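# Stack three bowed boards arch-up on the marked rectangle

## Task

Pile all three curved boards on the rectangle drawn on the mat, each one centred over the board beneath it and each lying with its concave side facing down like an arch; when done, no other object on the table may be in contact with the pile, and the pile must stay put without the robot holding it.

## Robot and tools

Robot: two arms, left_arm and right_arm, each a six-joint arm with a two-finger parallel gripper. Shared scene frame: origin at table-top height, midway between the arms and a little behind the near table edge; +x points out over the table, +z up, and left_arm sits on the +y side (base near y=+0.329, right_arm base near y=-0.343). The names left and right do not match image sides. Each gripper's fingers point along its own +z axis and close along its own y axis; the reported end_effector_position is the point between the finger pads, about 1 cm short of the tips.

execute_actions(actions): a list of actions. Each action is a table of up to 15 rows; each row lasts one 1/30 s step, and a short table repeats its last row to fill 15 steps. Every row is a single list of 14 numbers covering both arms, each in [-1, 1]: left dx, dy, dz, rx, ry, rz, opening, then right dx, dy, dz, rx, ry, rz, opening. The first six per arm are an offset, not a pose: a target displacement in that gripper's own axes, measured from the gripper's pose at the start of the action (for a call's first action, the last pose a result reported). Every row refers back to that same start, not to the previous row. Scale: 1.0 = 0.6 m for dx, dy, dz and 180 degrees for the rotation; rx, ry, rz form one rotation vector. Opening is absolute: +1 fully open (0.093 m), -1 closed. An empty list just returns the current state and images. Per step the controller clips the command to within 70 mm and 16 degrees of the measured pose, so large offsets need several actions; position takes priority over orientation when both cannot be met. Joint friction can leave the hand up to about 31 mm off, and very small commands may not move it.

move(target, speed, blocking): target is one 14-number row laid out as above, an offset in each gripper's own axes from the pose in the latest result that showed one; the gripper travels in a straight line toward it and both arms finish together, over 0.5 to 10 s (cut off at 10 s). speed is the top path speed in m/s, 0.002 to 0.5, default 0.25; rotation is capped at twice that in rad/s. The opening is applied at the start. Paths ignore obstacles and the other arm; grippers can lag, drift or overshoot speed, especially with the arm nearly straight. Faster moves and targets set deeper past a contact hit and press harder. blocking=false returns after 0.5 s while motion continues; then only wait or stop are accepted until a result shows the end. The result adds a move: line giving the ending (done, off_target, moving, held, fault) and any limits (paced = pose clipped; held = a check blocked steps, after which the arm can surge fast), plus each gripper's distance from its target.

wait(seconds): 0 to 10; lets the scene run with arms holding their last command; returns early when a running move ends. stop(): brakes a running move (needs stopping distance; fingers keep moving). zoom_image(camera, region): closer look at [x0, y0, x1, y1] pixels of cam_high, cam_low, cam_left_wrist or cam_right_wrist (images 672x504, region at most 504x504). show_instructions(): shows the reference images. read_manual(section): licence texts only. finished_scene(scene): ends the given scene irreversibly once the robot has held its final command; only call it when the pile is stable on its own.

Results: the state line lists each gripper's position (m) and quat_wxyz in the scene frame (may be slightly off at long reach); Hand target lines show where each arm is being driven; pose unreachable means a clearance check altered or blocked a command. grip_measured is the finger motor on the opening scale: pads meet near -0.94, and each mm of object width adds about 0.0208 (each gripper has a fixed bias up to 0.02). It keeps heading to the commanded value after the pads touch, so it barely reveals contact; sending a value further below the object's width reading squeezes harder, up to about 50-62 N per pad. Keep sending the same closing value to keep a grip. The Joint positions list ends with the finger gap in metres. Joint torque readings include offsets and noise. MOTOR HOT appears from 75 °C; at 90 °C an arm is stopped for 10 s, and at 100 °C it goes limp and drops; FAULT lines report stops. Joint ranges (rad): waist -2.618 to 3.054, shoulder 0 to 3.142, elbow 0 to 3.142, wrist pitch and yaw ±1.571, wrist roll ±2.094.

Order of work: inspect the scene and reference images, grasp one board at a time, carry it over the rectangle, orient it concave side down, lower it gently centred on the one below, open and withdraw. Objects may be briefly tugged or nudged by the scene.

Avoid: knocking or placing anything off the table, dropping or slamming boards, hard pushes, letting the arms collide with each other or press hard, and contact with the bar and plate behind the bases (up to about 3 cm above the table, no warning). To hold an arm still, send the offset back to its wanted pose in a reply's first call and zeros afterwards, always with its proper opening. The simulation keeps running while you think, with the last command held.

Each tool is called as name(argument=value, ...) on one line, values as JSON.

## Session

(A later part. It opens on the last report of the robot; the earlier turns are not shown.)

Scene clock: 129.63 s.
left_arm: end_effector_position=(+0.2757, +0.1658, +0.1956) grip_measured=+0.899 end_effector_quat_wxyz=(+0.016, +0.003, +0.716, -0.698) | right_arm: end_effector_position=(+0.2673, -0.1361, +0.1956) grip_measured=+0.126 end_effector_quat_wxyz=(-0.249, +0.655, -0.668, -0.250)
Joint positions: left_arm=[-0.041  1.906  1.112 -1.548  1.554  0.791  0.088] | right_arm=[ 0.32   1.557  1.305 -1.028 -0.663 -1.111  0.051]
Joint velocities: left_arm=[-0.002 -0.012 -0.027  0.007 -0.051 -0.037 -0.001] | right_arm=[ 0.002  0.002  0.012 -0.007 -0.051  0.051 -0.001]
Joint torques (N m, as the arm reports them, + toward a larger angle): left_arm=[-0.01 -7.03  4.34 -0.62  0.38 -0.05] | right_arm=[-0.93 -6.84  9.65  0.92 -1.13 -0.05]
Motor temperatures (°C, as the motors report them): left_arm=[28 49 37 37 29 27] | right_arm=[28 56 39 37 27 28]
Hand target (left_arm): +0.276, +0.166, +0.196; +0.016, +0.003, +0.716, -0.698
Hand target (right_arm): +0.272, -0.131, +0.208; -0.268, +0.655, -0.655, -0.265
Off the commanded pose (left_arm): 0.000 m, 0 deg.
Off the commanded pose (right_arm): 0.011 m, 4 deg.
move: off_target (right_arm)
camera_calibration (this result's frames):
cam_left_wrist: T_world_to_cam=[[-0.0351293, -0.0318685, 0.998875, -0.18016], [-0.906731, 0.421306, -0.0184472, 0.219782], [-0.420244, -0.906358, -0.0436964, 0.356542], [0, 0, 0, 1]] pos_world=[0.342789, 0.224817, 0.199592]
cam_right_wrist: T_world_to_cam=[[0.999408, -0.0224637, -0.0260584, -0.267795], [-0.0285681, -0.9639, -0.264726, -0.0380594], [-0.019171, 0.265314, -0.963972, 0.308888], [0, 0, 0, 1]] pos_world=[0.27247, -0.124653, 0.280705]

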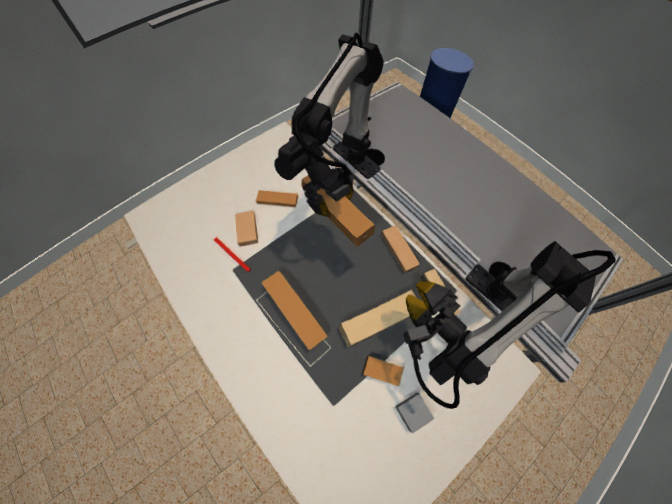

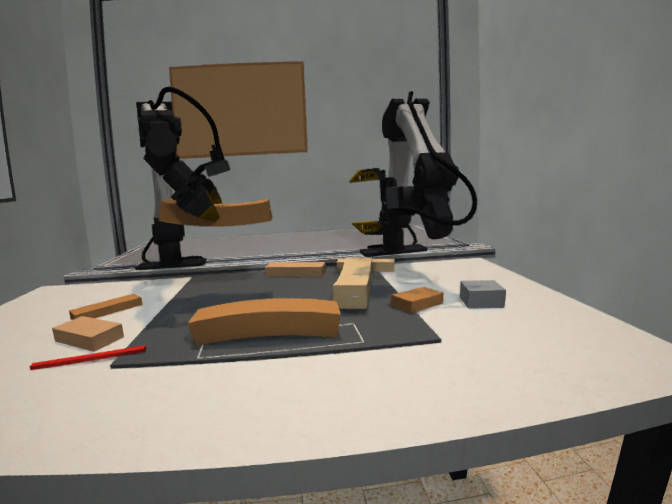

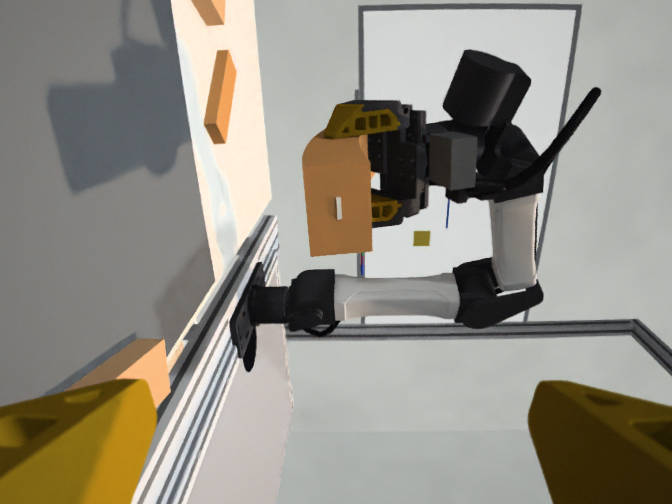

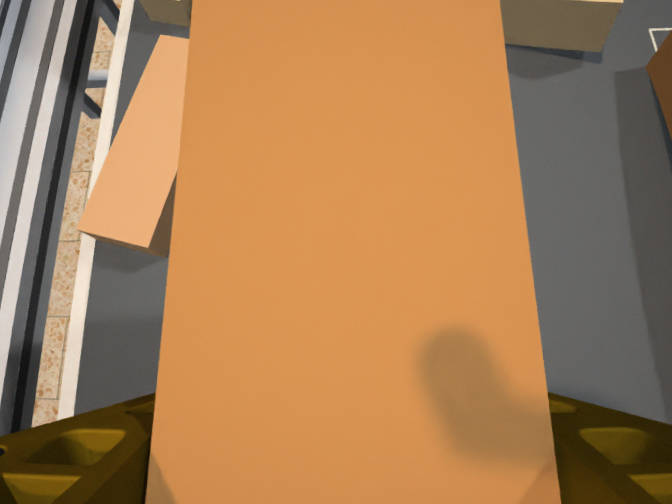

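move(target=[0.015,0.013,0.24,0,0,0,0.9,0,0,0,0,0,0,-0.05], speed=0.2)

Scene clock: 134.10 s.
left_arm: end_effector_position=(+0.2655, +0.0257, +0.1802) grip_measured=+0.899 end_effector_quat_wxyz=(-0.152, +0.145, +0.701, -0.682) | right_arm: end_effector_position=(+0.2683, -0.1396, +0.1927) grip_measured=+0.126 end_effector_quat_wxyz=(-0.243, +0.658, -0.672, -0.239)
Joint positions: left_arm=[-0.489  2.203  1.542 -1.536  1.561  0.611  0.088] | right_arm=[ 0.32   1.557  1.305 -1.033 -0.637 -1.114  0.051]
Joint velocities: left_arm=[-0.002 -0.012 -0.007 -0.066 -0.007 -0.037 -0.   ] | right_arm=[-0.002 -0.022  0.002 -0.007  0.051 -0.007 -0.001]
Joint torques (N m, as the arm reports them, + toward a larger angle): left_arm=[ 0.07 -9.45  6.48 -0.37  0.51 -0.09] | right_arm=[-0.17 -7.7   7.37  0.83 -0.84  0.01]
Motor temperatures (°C, as the motors report them): left_arm=[28 49 37 36 29 27] | right_arm=[28 54 40 37 28 28]
Hand target (left_arm): +0.271, +0.024, +0.184; -0.143, +0.150, +0.698, -0.686
Hand target (right_arm): +0.267, -0.136, +0.196; -0.248, +0.655, -0.668, -0.250
Off the commanded pose (left_arm): 0.007 m, 25 deg; orientation clipped at the last step of the last action.
Off the commanded pose (right_arm): 0.005 m, 2 deg.
joint sent to its limit (left arm) — the command would take joint 5 (wrist yaw) past its upper limit, so that joint was sent only as far as its limit.
move: off_target (left_arm); limits=paced
camera_calibration (this result's frames):
cam_left_wrist: T_world_to_cam=[[-0.00557443, -0.0292321, 0.999557, -0.177727], [-0.640516, 0.767713, 0.0188797, 0.182936], [-0.767924, -0.640127, -0.0230032, 0.306367], [0, 0, 0, 1]] pos_world=[0.351449, 0.0504764, 0.181242]
cam_right_wrist: T_world_to_cam=[[0.999422, -0.0279743, -0.0193277, -0.271002], [-0.0317982, -0.970271, -0.239921, -0.046914], [-0.0120415, 0.240397, -0.9706, 0.302887], [0, 0, 0, 1]] pos_world=[0.273001, -0.125914, 0.277488]

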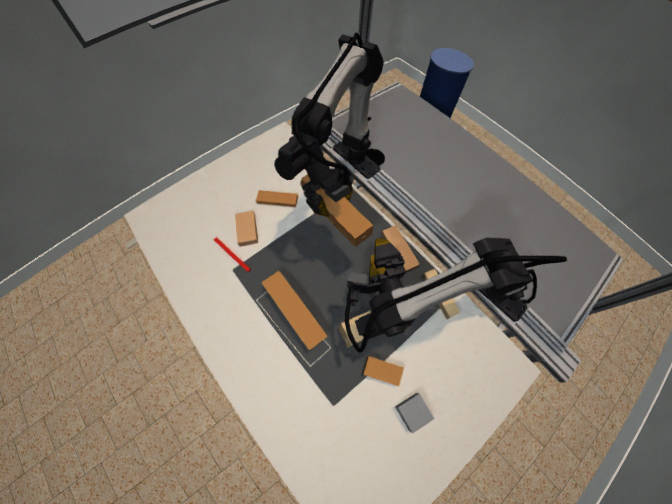

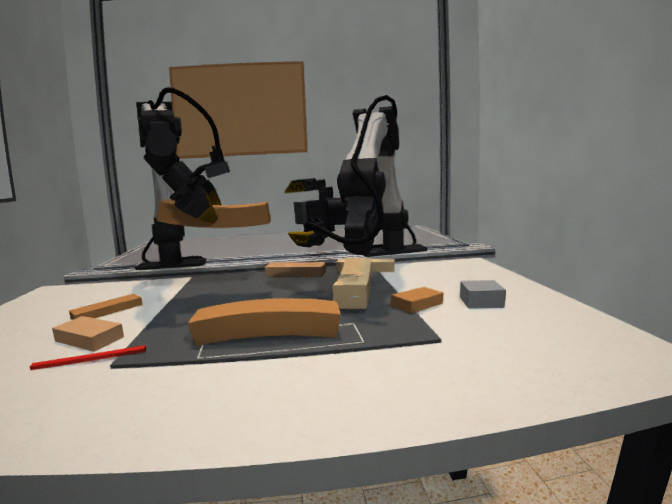

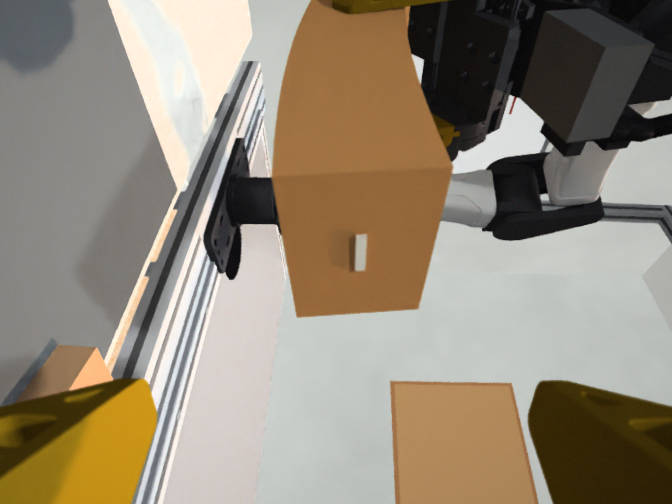

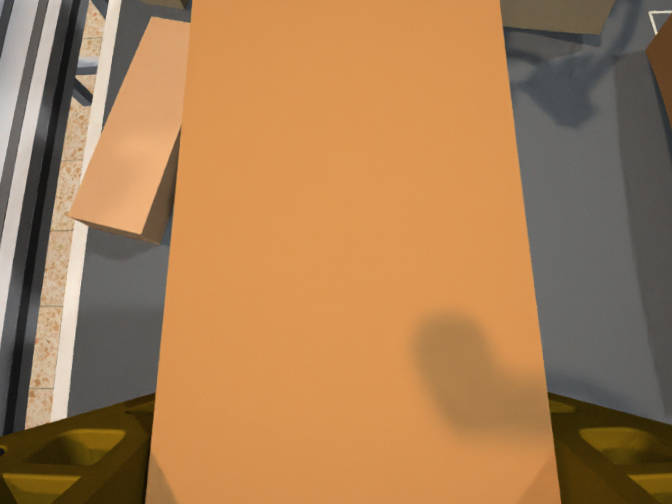

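move(target=[0,0,-0.1,0,-0.3,0,0.9,0,0,0,0,0,0,-0.05], speed=0.2)

Scene clock: 140.17 s.
left_arm: end_effector_position=(+0.2896, +0.0759, +0.1781) grip_measured=+0.899 end_effector_quat_wxyz=(-0.112, +0.075, +0.711, -0.690) | right_arm: end_effector_position=(+0.2694, -0.1428, +0.1900) grip_measured=+0.126 end_effector_quat_wxyz=(-0.237, +0.659, -0.677, -0.228)
Joint positions: left_arm=[-0.331  2.154  1.435 -1.536  1.561  0.625  0.088] | right_arm=[ 0.32   1.557  1.305 -1.037 -0.611 -1.114  0.051]
Joint velocities: left_arm=[-0.012  0.007 -0.002  0.022  0.022  0.007 -0.   ] | right_arm=[-0.007 -0.002 -0.012 -0.066 -0.037 -0.007  0.   ]
Joint torques (N m, as the arm reports them, + toward a larger angle): left_arm=[  0.97 -10.84   3.29  -0.47   0.48   0.  ] | right_arm=[-0.36 -7.64  7.41  0.82 -0.78  0.01]
Motor temperatures (°C, as the motors report them): left_arm=[28 50 37 36 29 27] | right_arm=[28 52 39 36 28 28]
Hand target (left_arm): +0.290, +0.080, +0.182; -0.101, +0.074, +0.710, -0.693
Hand target (right_arm): +0.268, -0.140, +0.193; -0.243, +0.658, -0.672, -0.238
Off the commanded pose (left_arm): 0.006 m, 45 deg; orientation clipped at the last step of the last action.
Off the commanded pose (right_arm): 0.004 m, 1 deg.
joint sent to its limit (left arm) — the command would take joint 5 (wrist yaw) past its upper limit, so that joint was sent only as far as its limit.
move: off_target (left_arm); limits=paced
camera_calibration (this result's frames):
cam_left_wrist: T_world_to_cam=[[0.0387451, -0.0399986, 0.998448, -0.185829], [-0.751925, 0.656908, 0.0554949, 0.194074], [-0.658109, -0.752909, -0.004624, 0.330492], [0, 0, 0, 1]] pos_world=[0.370629, 0.113909, 0.176299]
cam_right_wrist: T_world_to_cam=[[0.999277, -0.0354881, -0.0136253, -0.274433], [-0.0375975, -0.975568, -0.216458, -0.0543401], [-0.00561074, 0.216814, -0.976197, 0.297092], [0, 0, 0, 1]] pos_world=[0.273858, -0.127165, 0.274519]

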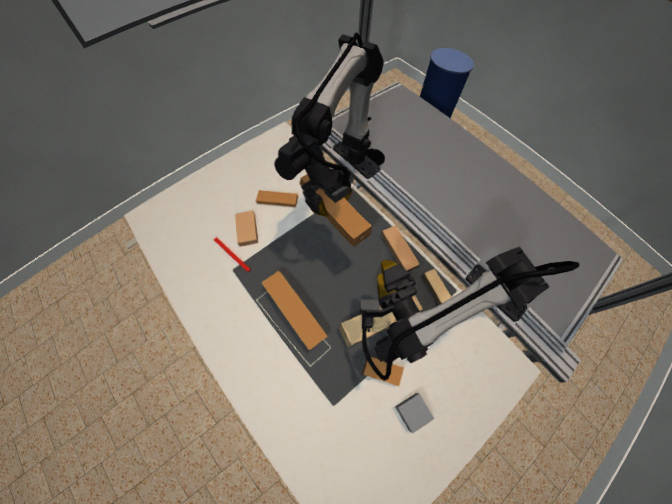

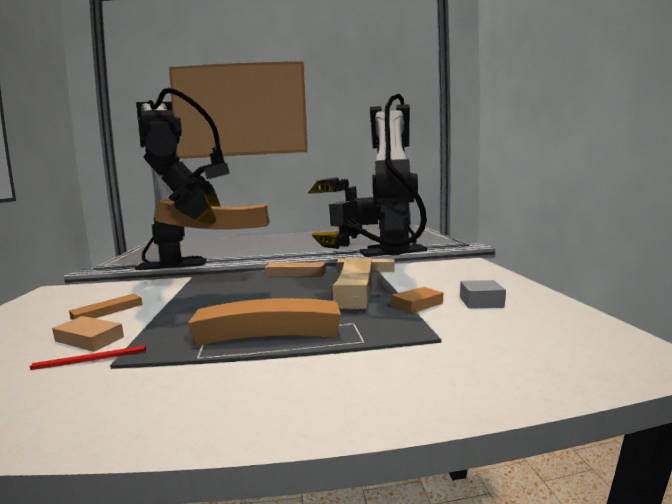

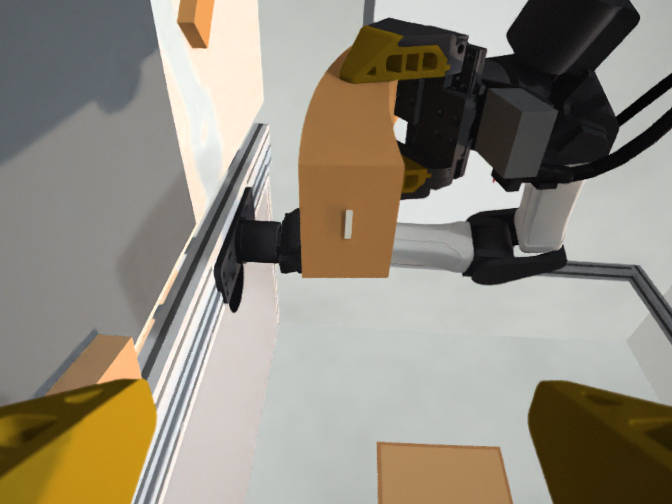

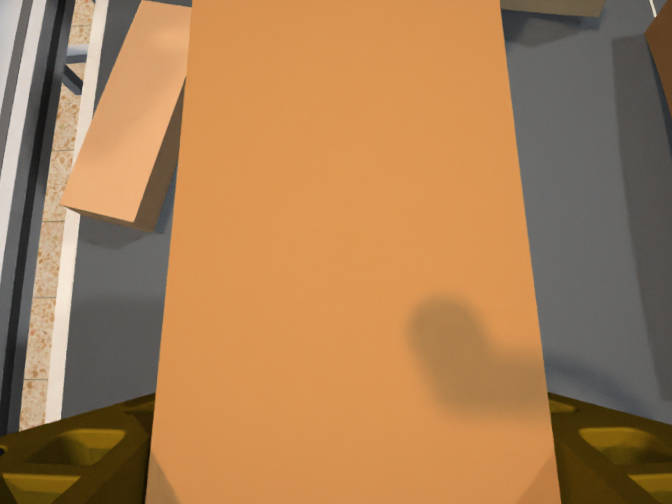

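move(target=[0,-0.05,-0.05,-0.4,0,0,0.9,-0.01,0,-0.005,0,-0.035,0,-0.05], speed=0.3)

Scene clock: 145.00 s.
left_arm: end_effector_position=(+0.3005, +0.1058, +0.2051) grip_measured=+0.899 end_effector_quat_wxyz=(-0.044, +0.126, +0.980, -0.145) | right_arm: end_effector_position=(+0.2682, -0.1442, +0.1856) grip_measured=+0.126 end_effector_quat_wxyz=(-0.245, +0.647, -0.677, -0.253)
Joint positions: left_arm=[-0.565  1.943  1.943 -1.548  0.319 -0.241  0.088] | right_arm=[ 0.293  1.557  1.267 -1.012 -0.67  -1.119  0.051]
Joint velocities: left_arm=[-0.007 -0.002 -0.012 -0.022 -0.037 -0.037 -0.001] | right_arm=[-0.012 -0.002  0.002 -0.037  0.022 -0.037 -0.   ]
Joint torques (N m, as the arm reports them, + toward a larger angle): left_arm=[-0.49 -8.14  7.74  0.17  0.06 -0.15] | right_arm=[-0.8  -9.32  6.64  1.02 -1.1  -0.08]
Motor temperatures (°C, as the motors report them): left_arm=[28 51 37 36 29 27] | right_arm=[28 51 39 36 28 28]
Hand target (left_arm): +0.300, +0.104, +0.208; -0.044, +0.127, +0.981, -0.139
Hand target (right_arm): +0.269, -0.140, +0.196; -0.273, +0.646, -0.662, -0.263
Off the commanded pose (left_arm): 0.004 m, 1 deg.
Off the commanded pose (right_arm): 0.011 m, 4 deg.
joint sent to its limit (left arm) — the command would take joint 4 (wrist pitch) past its lower limit, so that joint was sent only as far as its limit.
move: off_target (right_arm)
camera_calibration (this result's frames):
cam_left_wrist: T_world_to_cam=[[-0.243693, -0.925259, 0.290706, 0.11172], [-0.811728, 0.358621, 0.460964, 0.147459], [-0.530765, -0.123641, -0.838452, 0.426444], [0, 0, 0, 1]] pos_world=[0.373264, 0.103214, 0.257101]
cam_right_wrist: T_world_to_cam=[[0.998212, -0.0419132, -0.0426255, -0.268532], [-0.0516912, -0.963335, -0.263277, -0.0424182], [-0.0300279, 0.265009, -0.963778, 0.304238], [0, 0, 0, 1]] pos_world=[0.274994, -0.132744, 0.270604]

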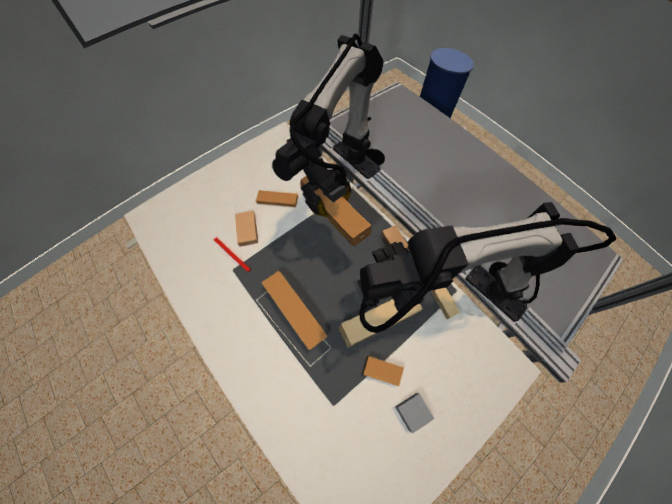

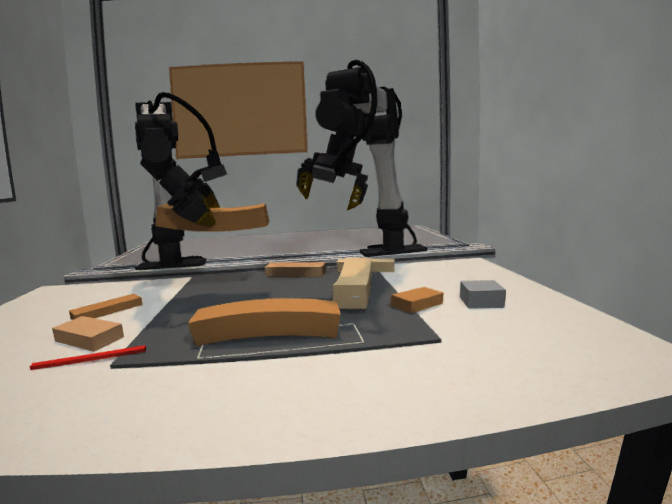

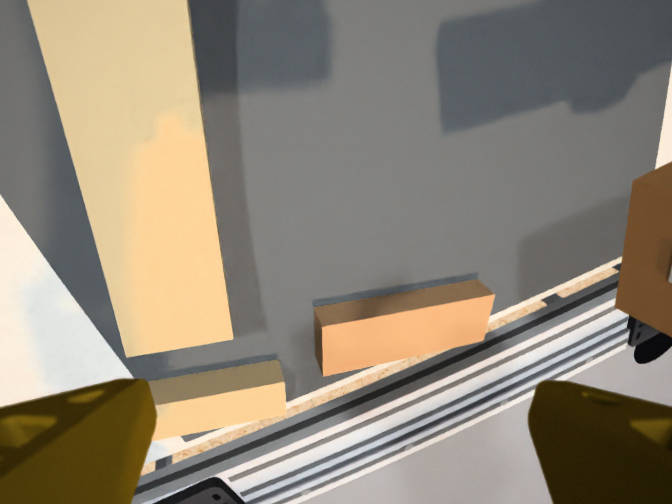

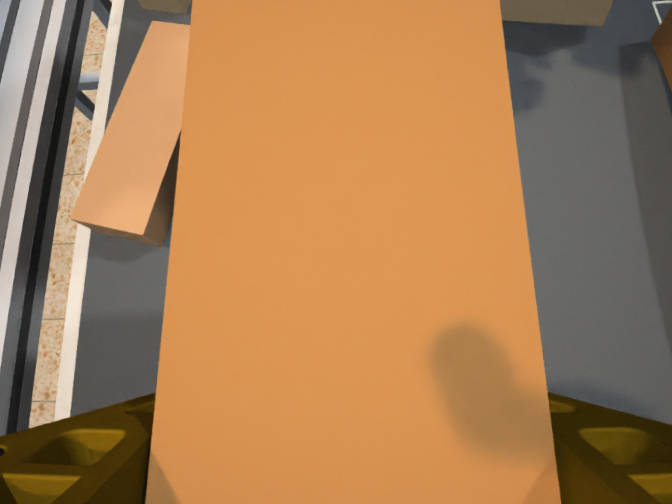

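move(target=[0,0,0,0.15,-0.3,0,0.9,-0.012,0,-0.008,0,-0.018,0,-0.05], speed=0.3)

Scene clock: 150.57 s.
left_arm: end_effector_position=(+0.3026, +0.1088, +0.2031) grip_measured=+0.899 end_effector_quat_wxyz=(+0.370, +0.030, +0.839, -0.397) | right_arm: end_effector_position=(+0.2689, -0.1454, +0.1859) grip_measured=+0.126 end_effector_quat_wxyz=(-0.246, +0.644, -0.678, -0.254)
Joint positions: left_arm=[-0.537  1.161  0.631  0.083  0.361 -0.633  0.088] | right_arm=[ 0.287  1.557  1.267 -1.013 -0.674 -1.119  0.051]
Joint velocities: left_arm=[-0.007  0.002 -0.022  0.037 -0.022  0.022  0.   ] | right_arm=[-0.012 -0.007 -0.022 -0.007  0.022  0.037  0.   ]
Joint torques (N m, as the arm reports them, + toward a larger angle): left_arm=[-1.22 -4.1   5.83  2.01 -0.1  -0.14] | right_arm=[-0.9  -8.51  6.98  0.87 -1.08 -0.03]
Motor temperatures (°C, as the motors report them): left_arm=[28 50 38 37 29 27] | right_arm=[28 50 39 36 28 28]
Hand target (left_arm): +0.300, +0.106, +0.203; +0.375, +0.032, +0.835, -0.401
Hand target (right_arm): +0.268, -0.142, +0.194; -0.263, +0.640, -0.669, -0.270
Off the commanded pose (left_arm): 0.004 m, 1 deg.
Off the commanded pose (right_arm): 0.009 m, 3 deg.
move: off_target (right_arm)
camera_calibration (this result's frames):
cam_left_wrist: T_world_to_cam=[[-0.346825, -0.68884, 0.636562, 0.0507926], [-0.910839, 0.0854209, -0.403826, 0.384407], [0.223796, -0.719863, -0.657049, 0.225967], [0, 0, 0, 1]] pos_world=[0.317178, 0.164817, 0.271372]
cam_right_wrist: T_world_to_cam=[[0.997887, -0.0467349, -0.0451286, -0.269433], [-0.0571134, -0.962138, -0.26651, -0.0412704], [-0.0309647, 0.268524, -0.962775, 0.305511], [0, 0, 0, 1]] pos_world=[0.275967, -0.134337, 0.270981]

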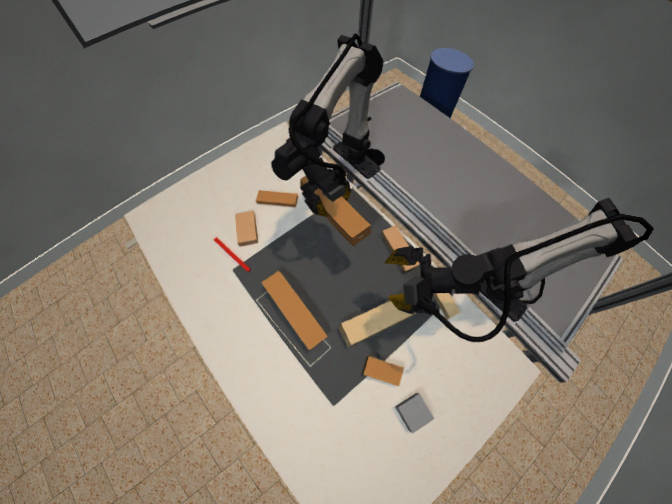

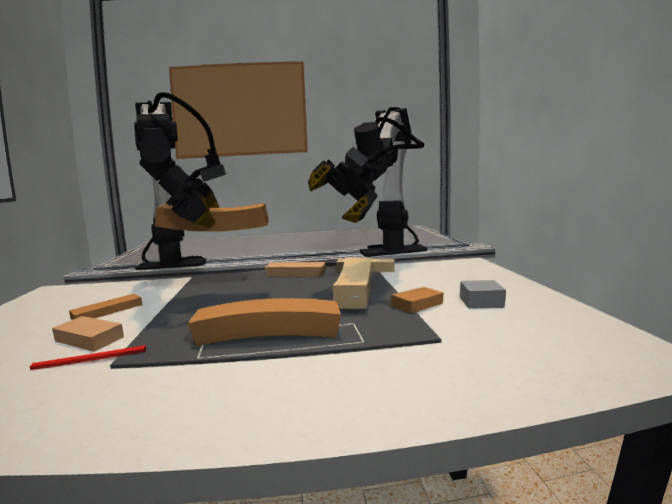

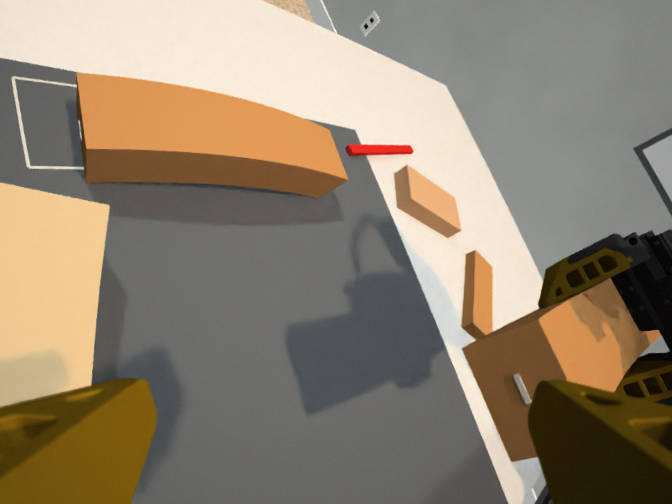

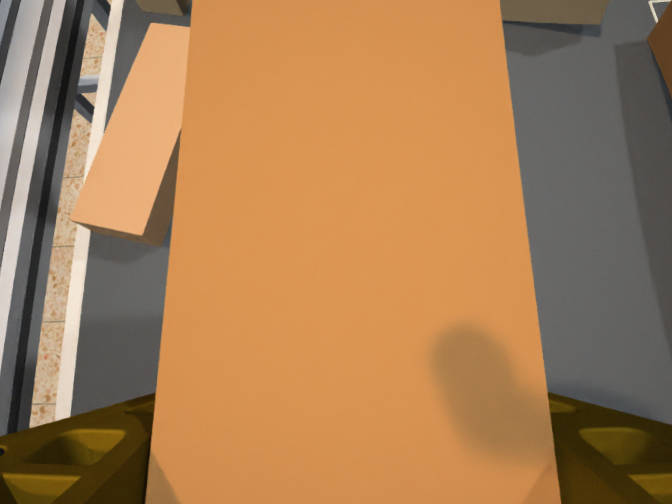

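move(target=[0.091,-0.085,0.075,0.207,0.159,-0.188,0.9,-0.012,0,-0.006,0,-0.015,0,-0.05], speed=0.25)

Scene clock: 156.37 s.
left_arm: end_effector_position=(+0.2794, +0.0310, +0.1904) grip_measured=+0.899 end_effector_quat_wxyz=(+0.011, -0.006, +0.707, -0.707) | right_arm: end_effector_position=(+0.2690, -0.1461, +0.1853) grip_measured=+0.126 end_effector_quat_wxyz=(-0.245, +0.645, -0.679, -0.252)
Joint positions: left_arm=[-0.507  1.793  0.611  1.214  1.111 -1.599  0.088] | right_arm=[ 0.287  1.557  1.267 -1.014 -0.669 -1.119  0.051]
Joint velocities: left_arm=[-0.007  0.007 -0.012  0.022 -0.051 -0.037 -0.001] | right_arm=[-0.007  0.012 -0.007 -0.051 -0.022 -0.037  0.002]
Joint torques (N m, as the arm reports them, + toward a larger angle): left_arm=[-0.9  -6.02  3.48  1.7  -0.02 -0.1 ] | right_arm=[-1.08 -8.31  7.13  0.88 -1.09  0.06]
Motor temperatures (°C, as the motors report them): left_arm=[28 49 38 39 29 27] | right_arm=[28 49 39 36 28 28]
Hand target (left_arm): +0.272, +0.030, +0.185; +0.003, -0.002, +0.707, -0.707
Hand target (right_arm): +0.269, -0.143, +0.194; -0.261, +0.639, -0.672, -0.269
Off the commanded pose (left_arm): 0.011 m, 1 deg.
Off the commanded pose (right_arm): 0.009 m, 3 deg.
move: off_target (left_arm, right_arm)
camera_calibration (this result's frames):
cam_left_wrist: T_world_to_cam=[[-0.0167437, -0.00533992, 0.999846, -0.18531], [-0.90933, 0.415873, -0.0130068, 0.279746], [-0.415739, -0.909407, -0.011819, 0.22847], [0, 0, 0, 1]] pos_world=[0.346263, 0.0904443, 0.19162]
cam_right_wrist: T_world_to_cam=[[0.997841, -0.048371, -0.0444171, -0.269988], [-0.0583426, -0.963446, -0.261474, -0.0428835], [-0.0301457, 0.263501, -0.964188, 0.304426], [0, 0, 0, 1]] pos_world=[0.27608, -0.134592, 0.270319]

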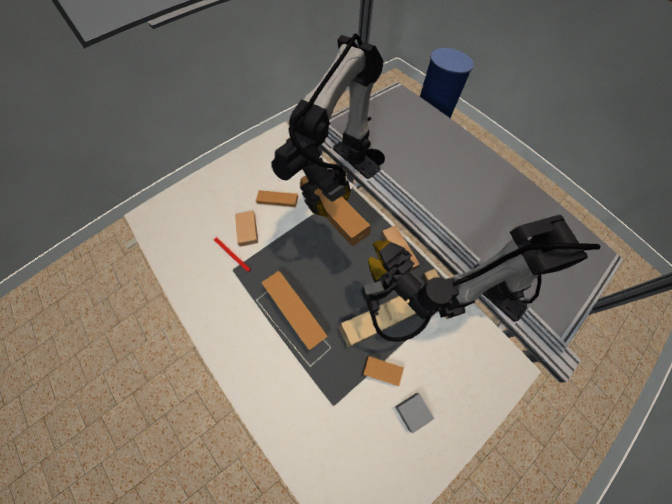

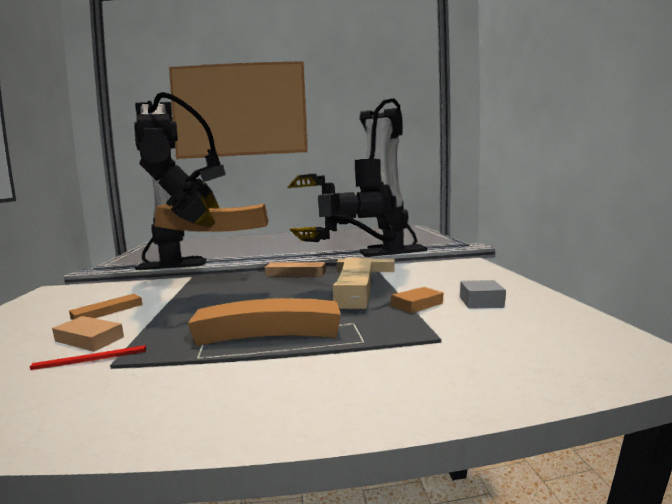

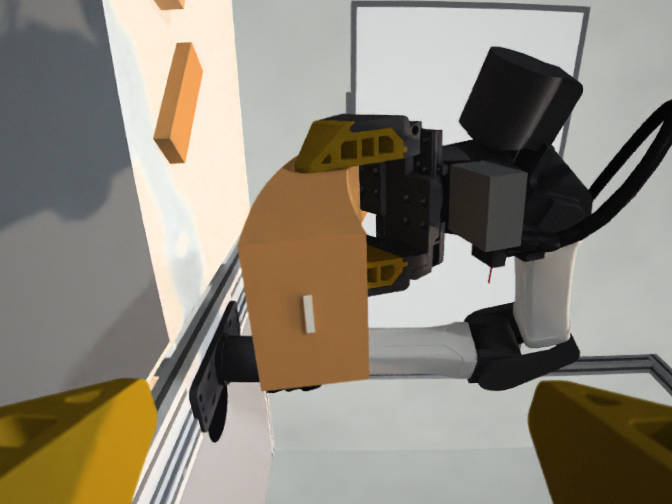

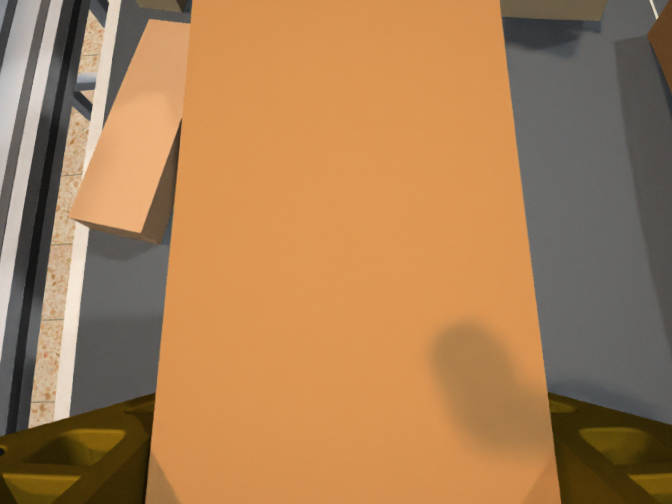

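move(target=[0.006,0.024,0.145,0,0,0,0.9,-0.012,0,-0.006,0,-0.015,0,-0.05], speed=0.1)

Scene clock: 159.57 s.
left_arm: end_effector_position=(+0.2744, -0.0500, +0.1732) grip_measured=+0.899 end_effector_quat_wxyz=(+0.006, -0.007, +0.709, -0.705) | right_arm: end_effector_position=(+0.2693, -0.1468, +0.1847) grip_measured=+0.126 end_effector_quat_wxyz=(-0.244, +0.645, -0.680, -0.249)
Joint positions: left_arm=[-0.731  1.952  0.764  1.201  0.891 -1.589  0.088] | right_arm=[ 0.287  1.557  1.267 -1.014 -0.663 -1.119  0.051]
Joint velocities: left_arm=[-0.002 -0.012  0.007 -0.022 -0.051  0.007 -0.   ] | right_arm=[-0.002  0.007 -0.007 -0.007 -0.007 -0.037  0.001]
Joint torques (N m, as the arm reports them, + toward a larger angle): left_arm=[-0.73 -7.38  7.02  1.6  -0.15  0.04] | right_arm=[-1.06 -8.17  7.06  0.89 -1.07  0.01]
Motor temperatures (°C, as the motors report them): left_arm=[28 49 38 39 29 27] | right_arm=[28 49 39 35 28 28]
Hand target (left_arm): +0.278, -0.055, +0.176; +0.012, -0.005, +0.708, -0.706
Hand target (right_arm): +0.269, -0.143, +0.193; -0.260, +0.639, -0.673, -0.266
Off the commanded pose (left_arm): 0.008 m, 1 deg.
Off the commanded pose (right_arm): 0.009 m, 3 deg.
move: off_target (right_arm)
camera_calibration (this result's frames):
cam_left_wrist: T_world_to_cam=[[-0.00723389, -0.0115896, 0.999907, -0.171593], [-0.90775, 0.419509, -0.00170478, 0.306367], [-0.41945, -0.907677, -0.0135551, 0.153959], [0, 0, 0, 1]] pos_world=[0.341442, 0.00923251, 0.174187]
cam_right_wrist: T_world_to_cam=[[0.997824, -0.0501067, -0.0428541, -0.270892], [-0.0594561, -0.96475, -0.256365, -0.0445269], [-0.0284979, 0.258355, -0.96563, 0.303107], [0, 0, 0, 1]] pos_world=[0.276293, -0.13484, 0.269665]

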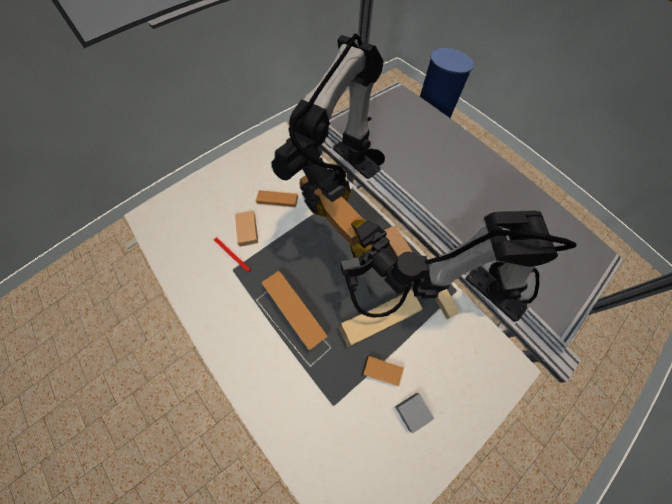

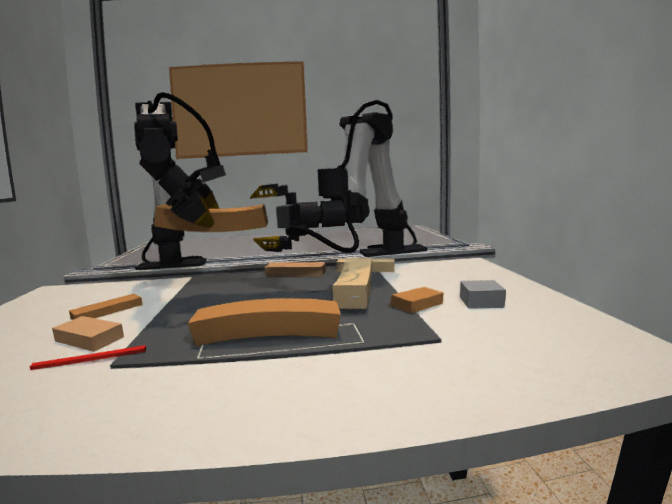

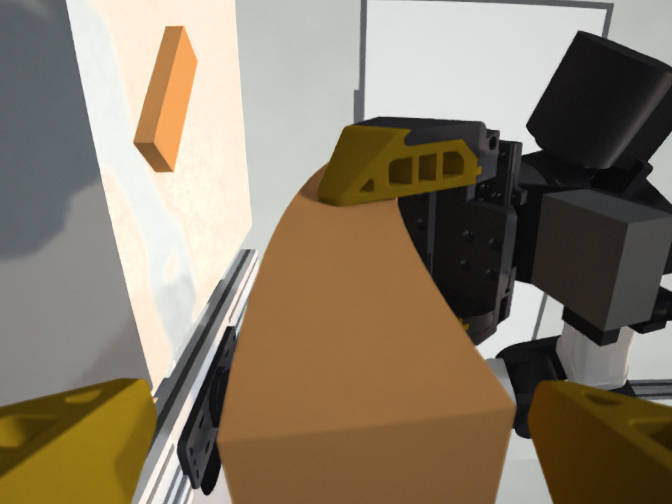

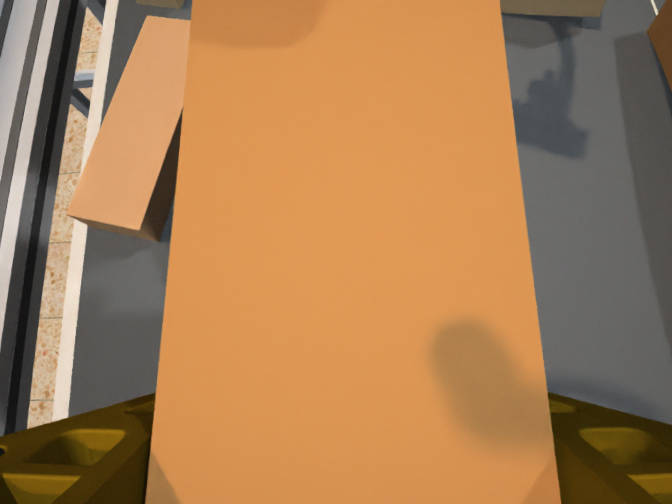

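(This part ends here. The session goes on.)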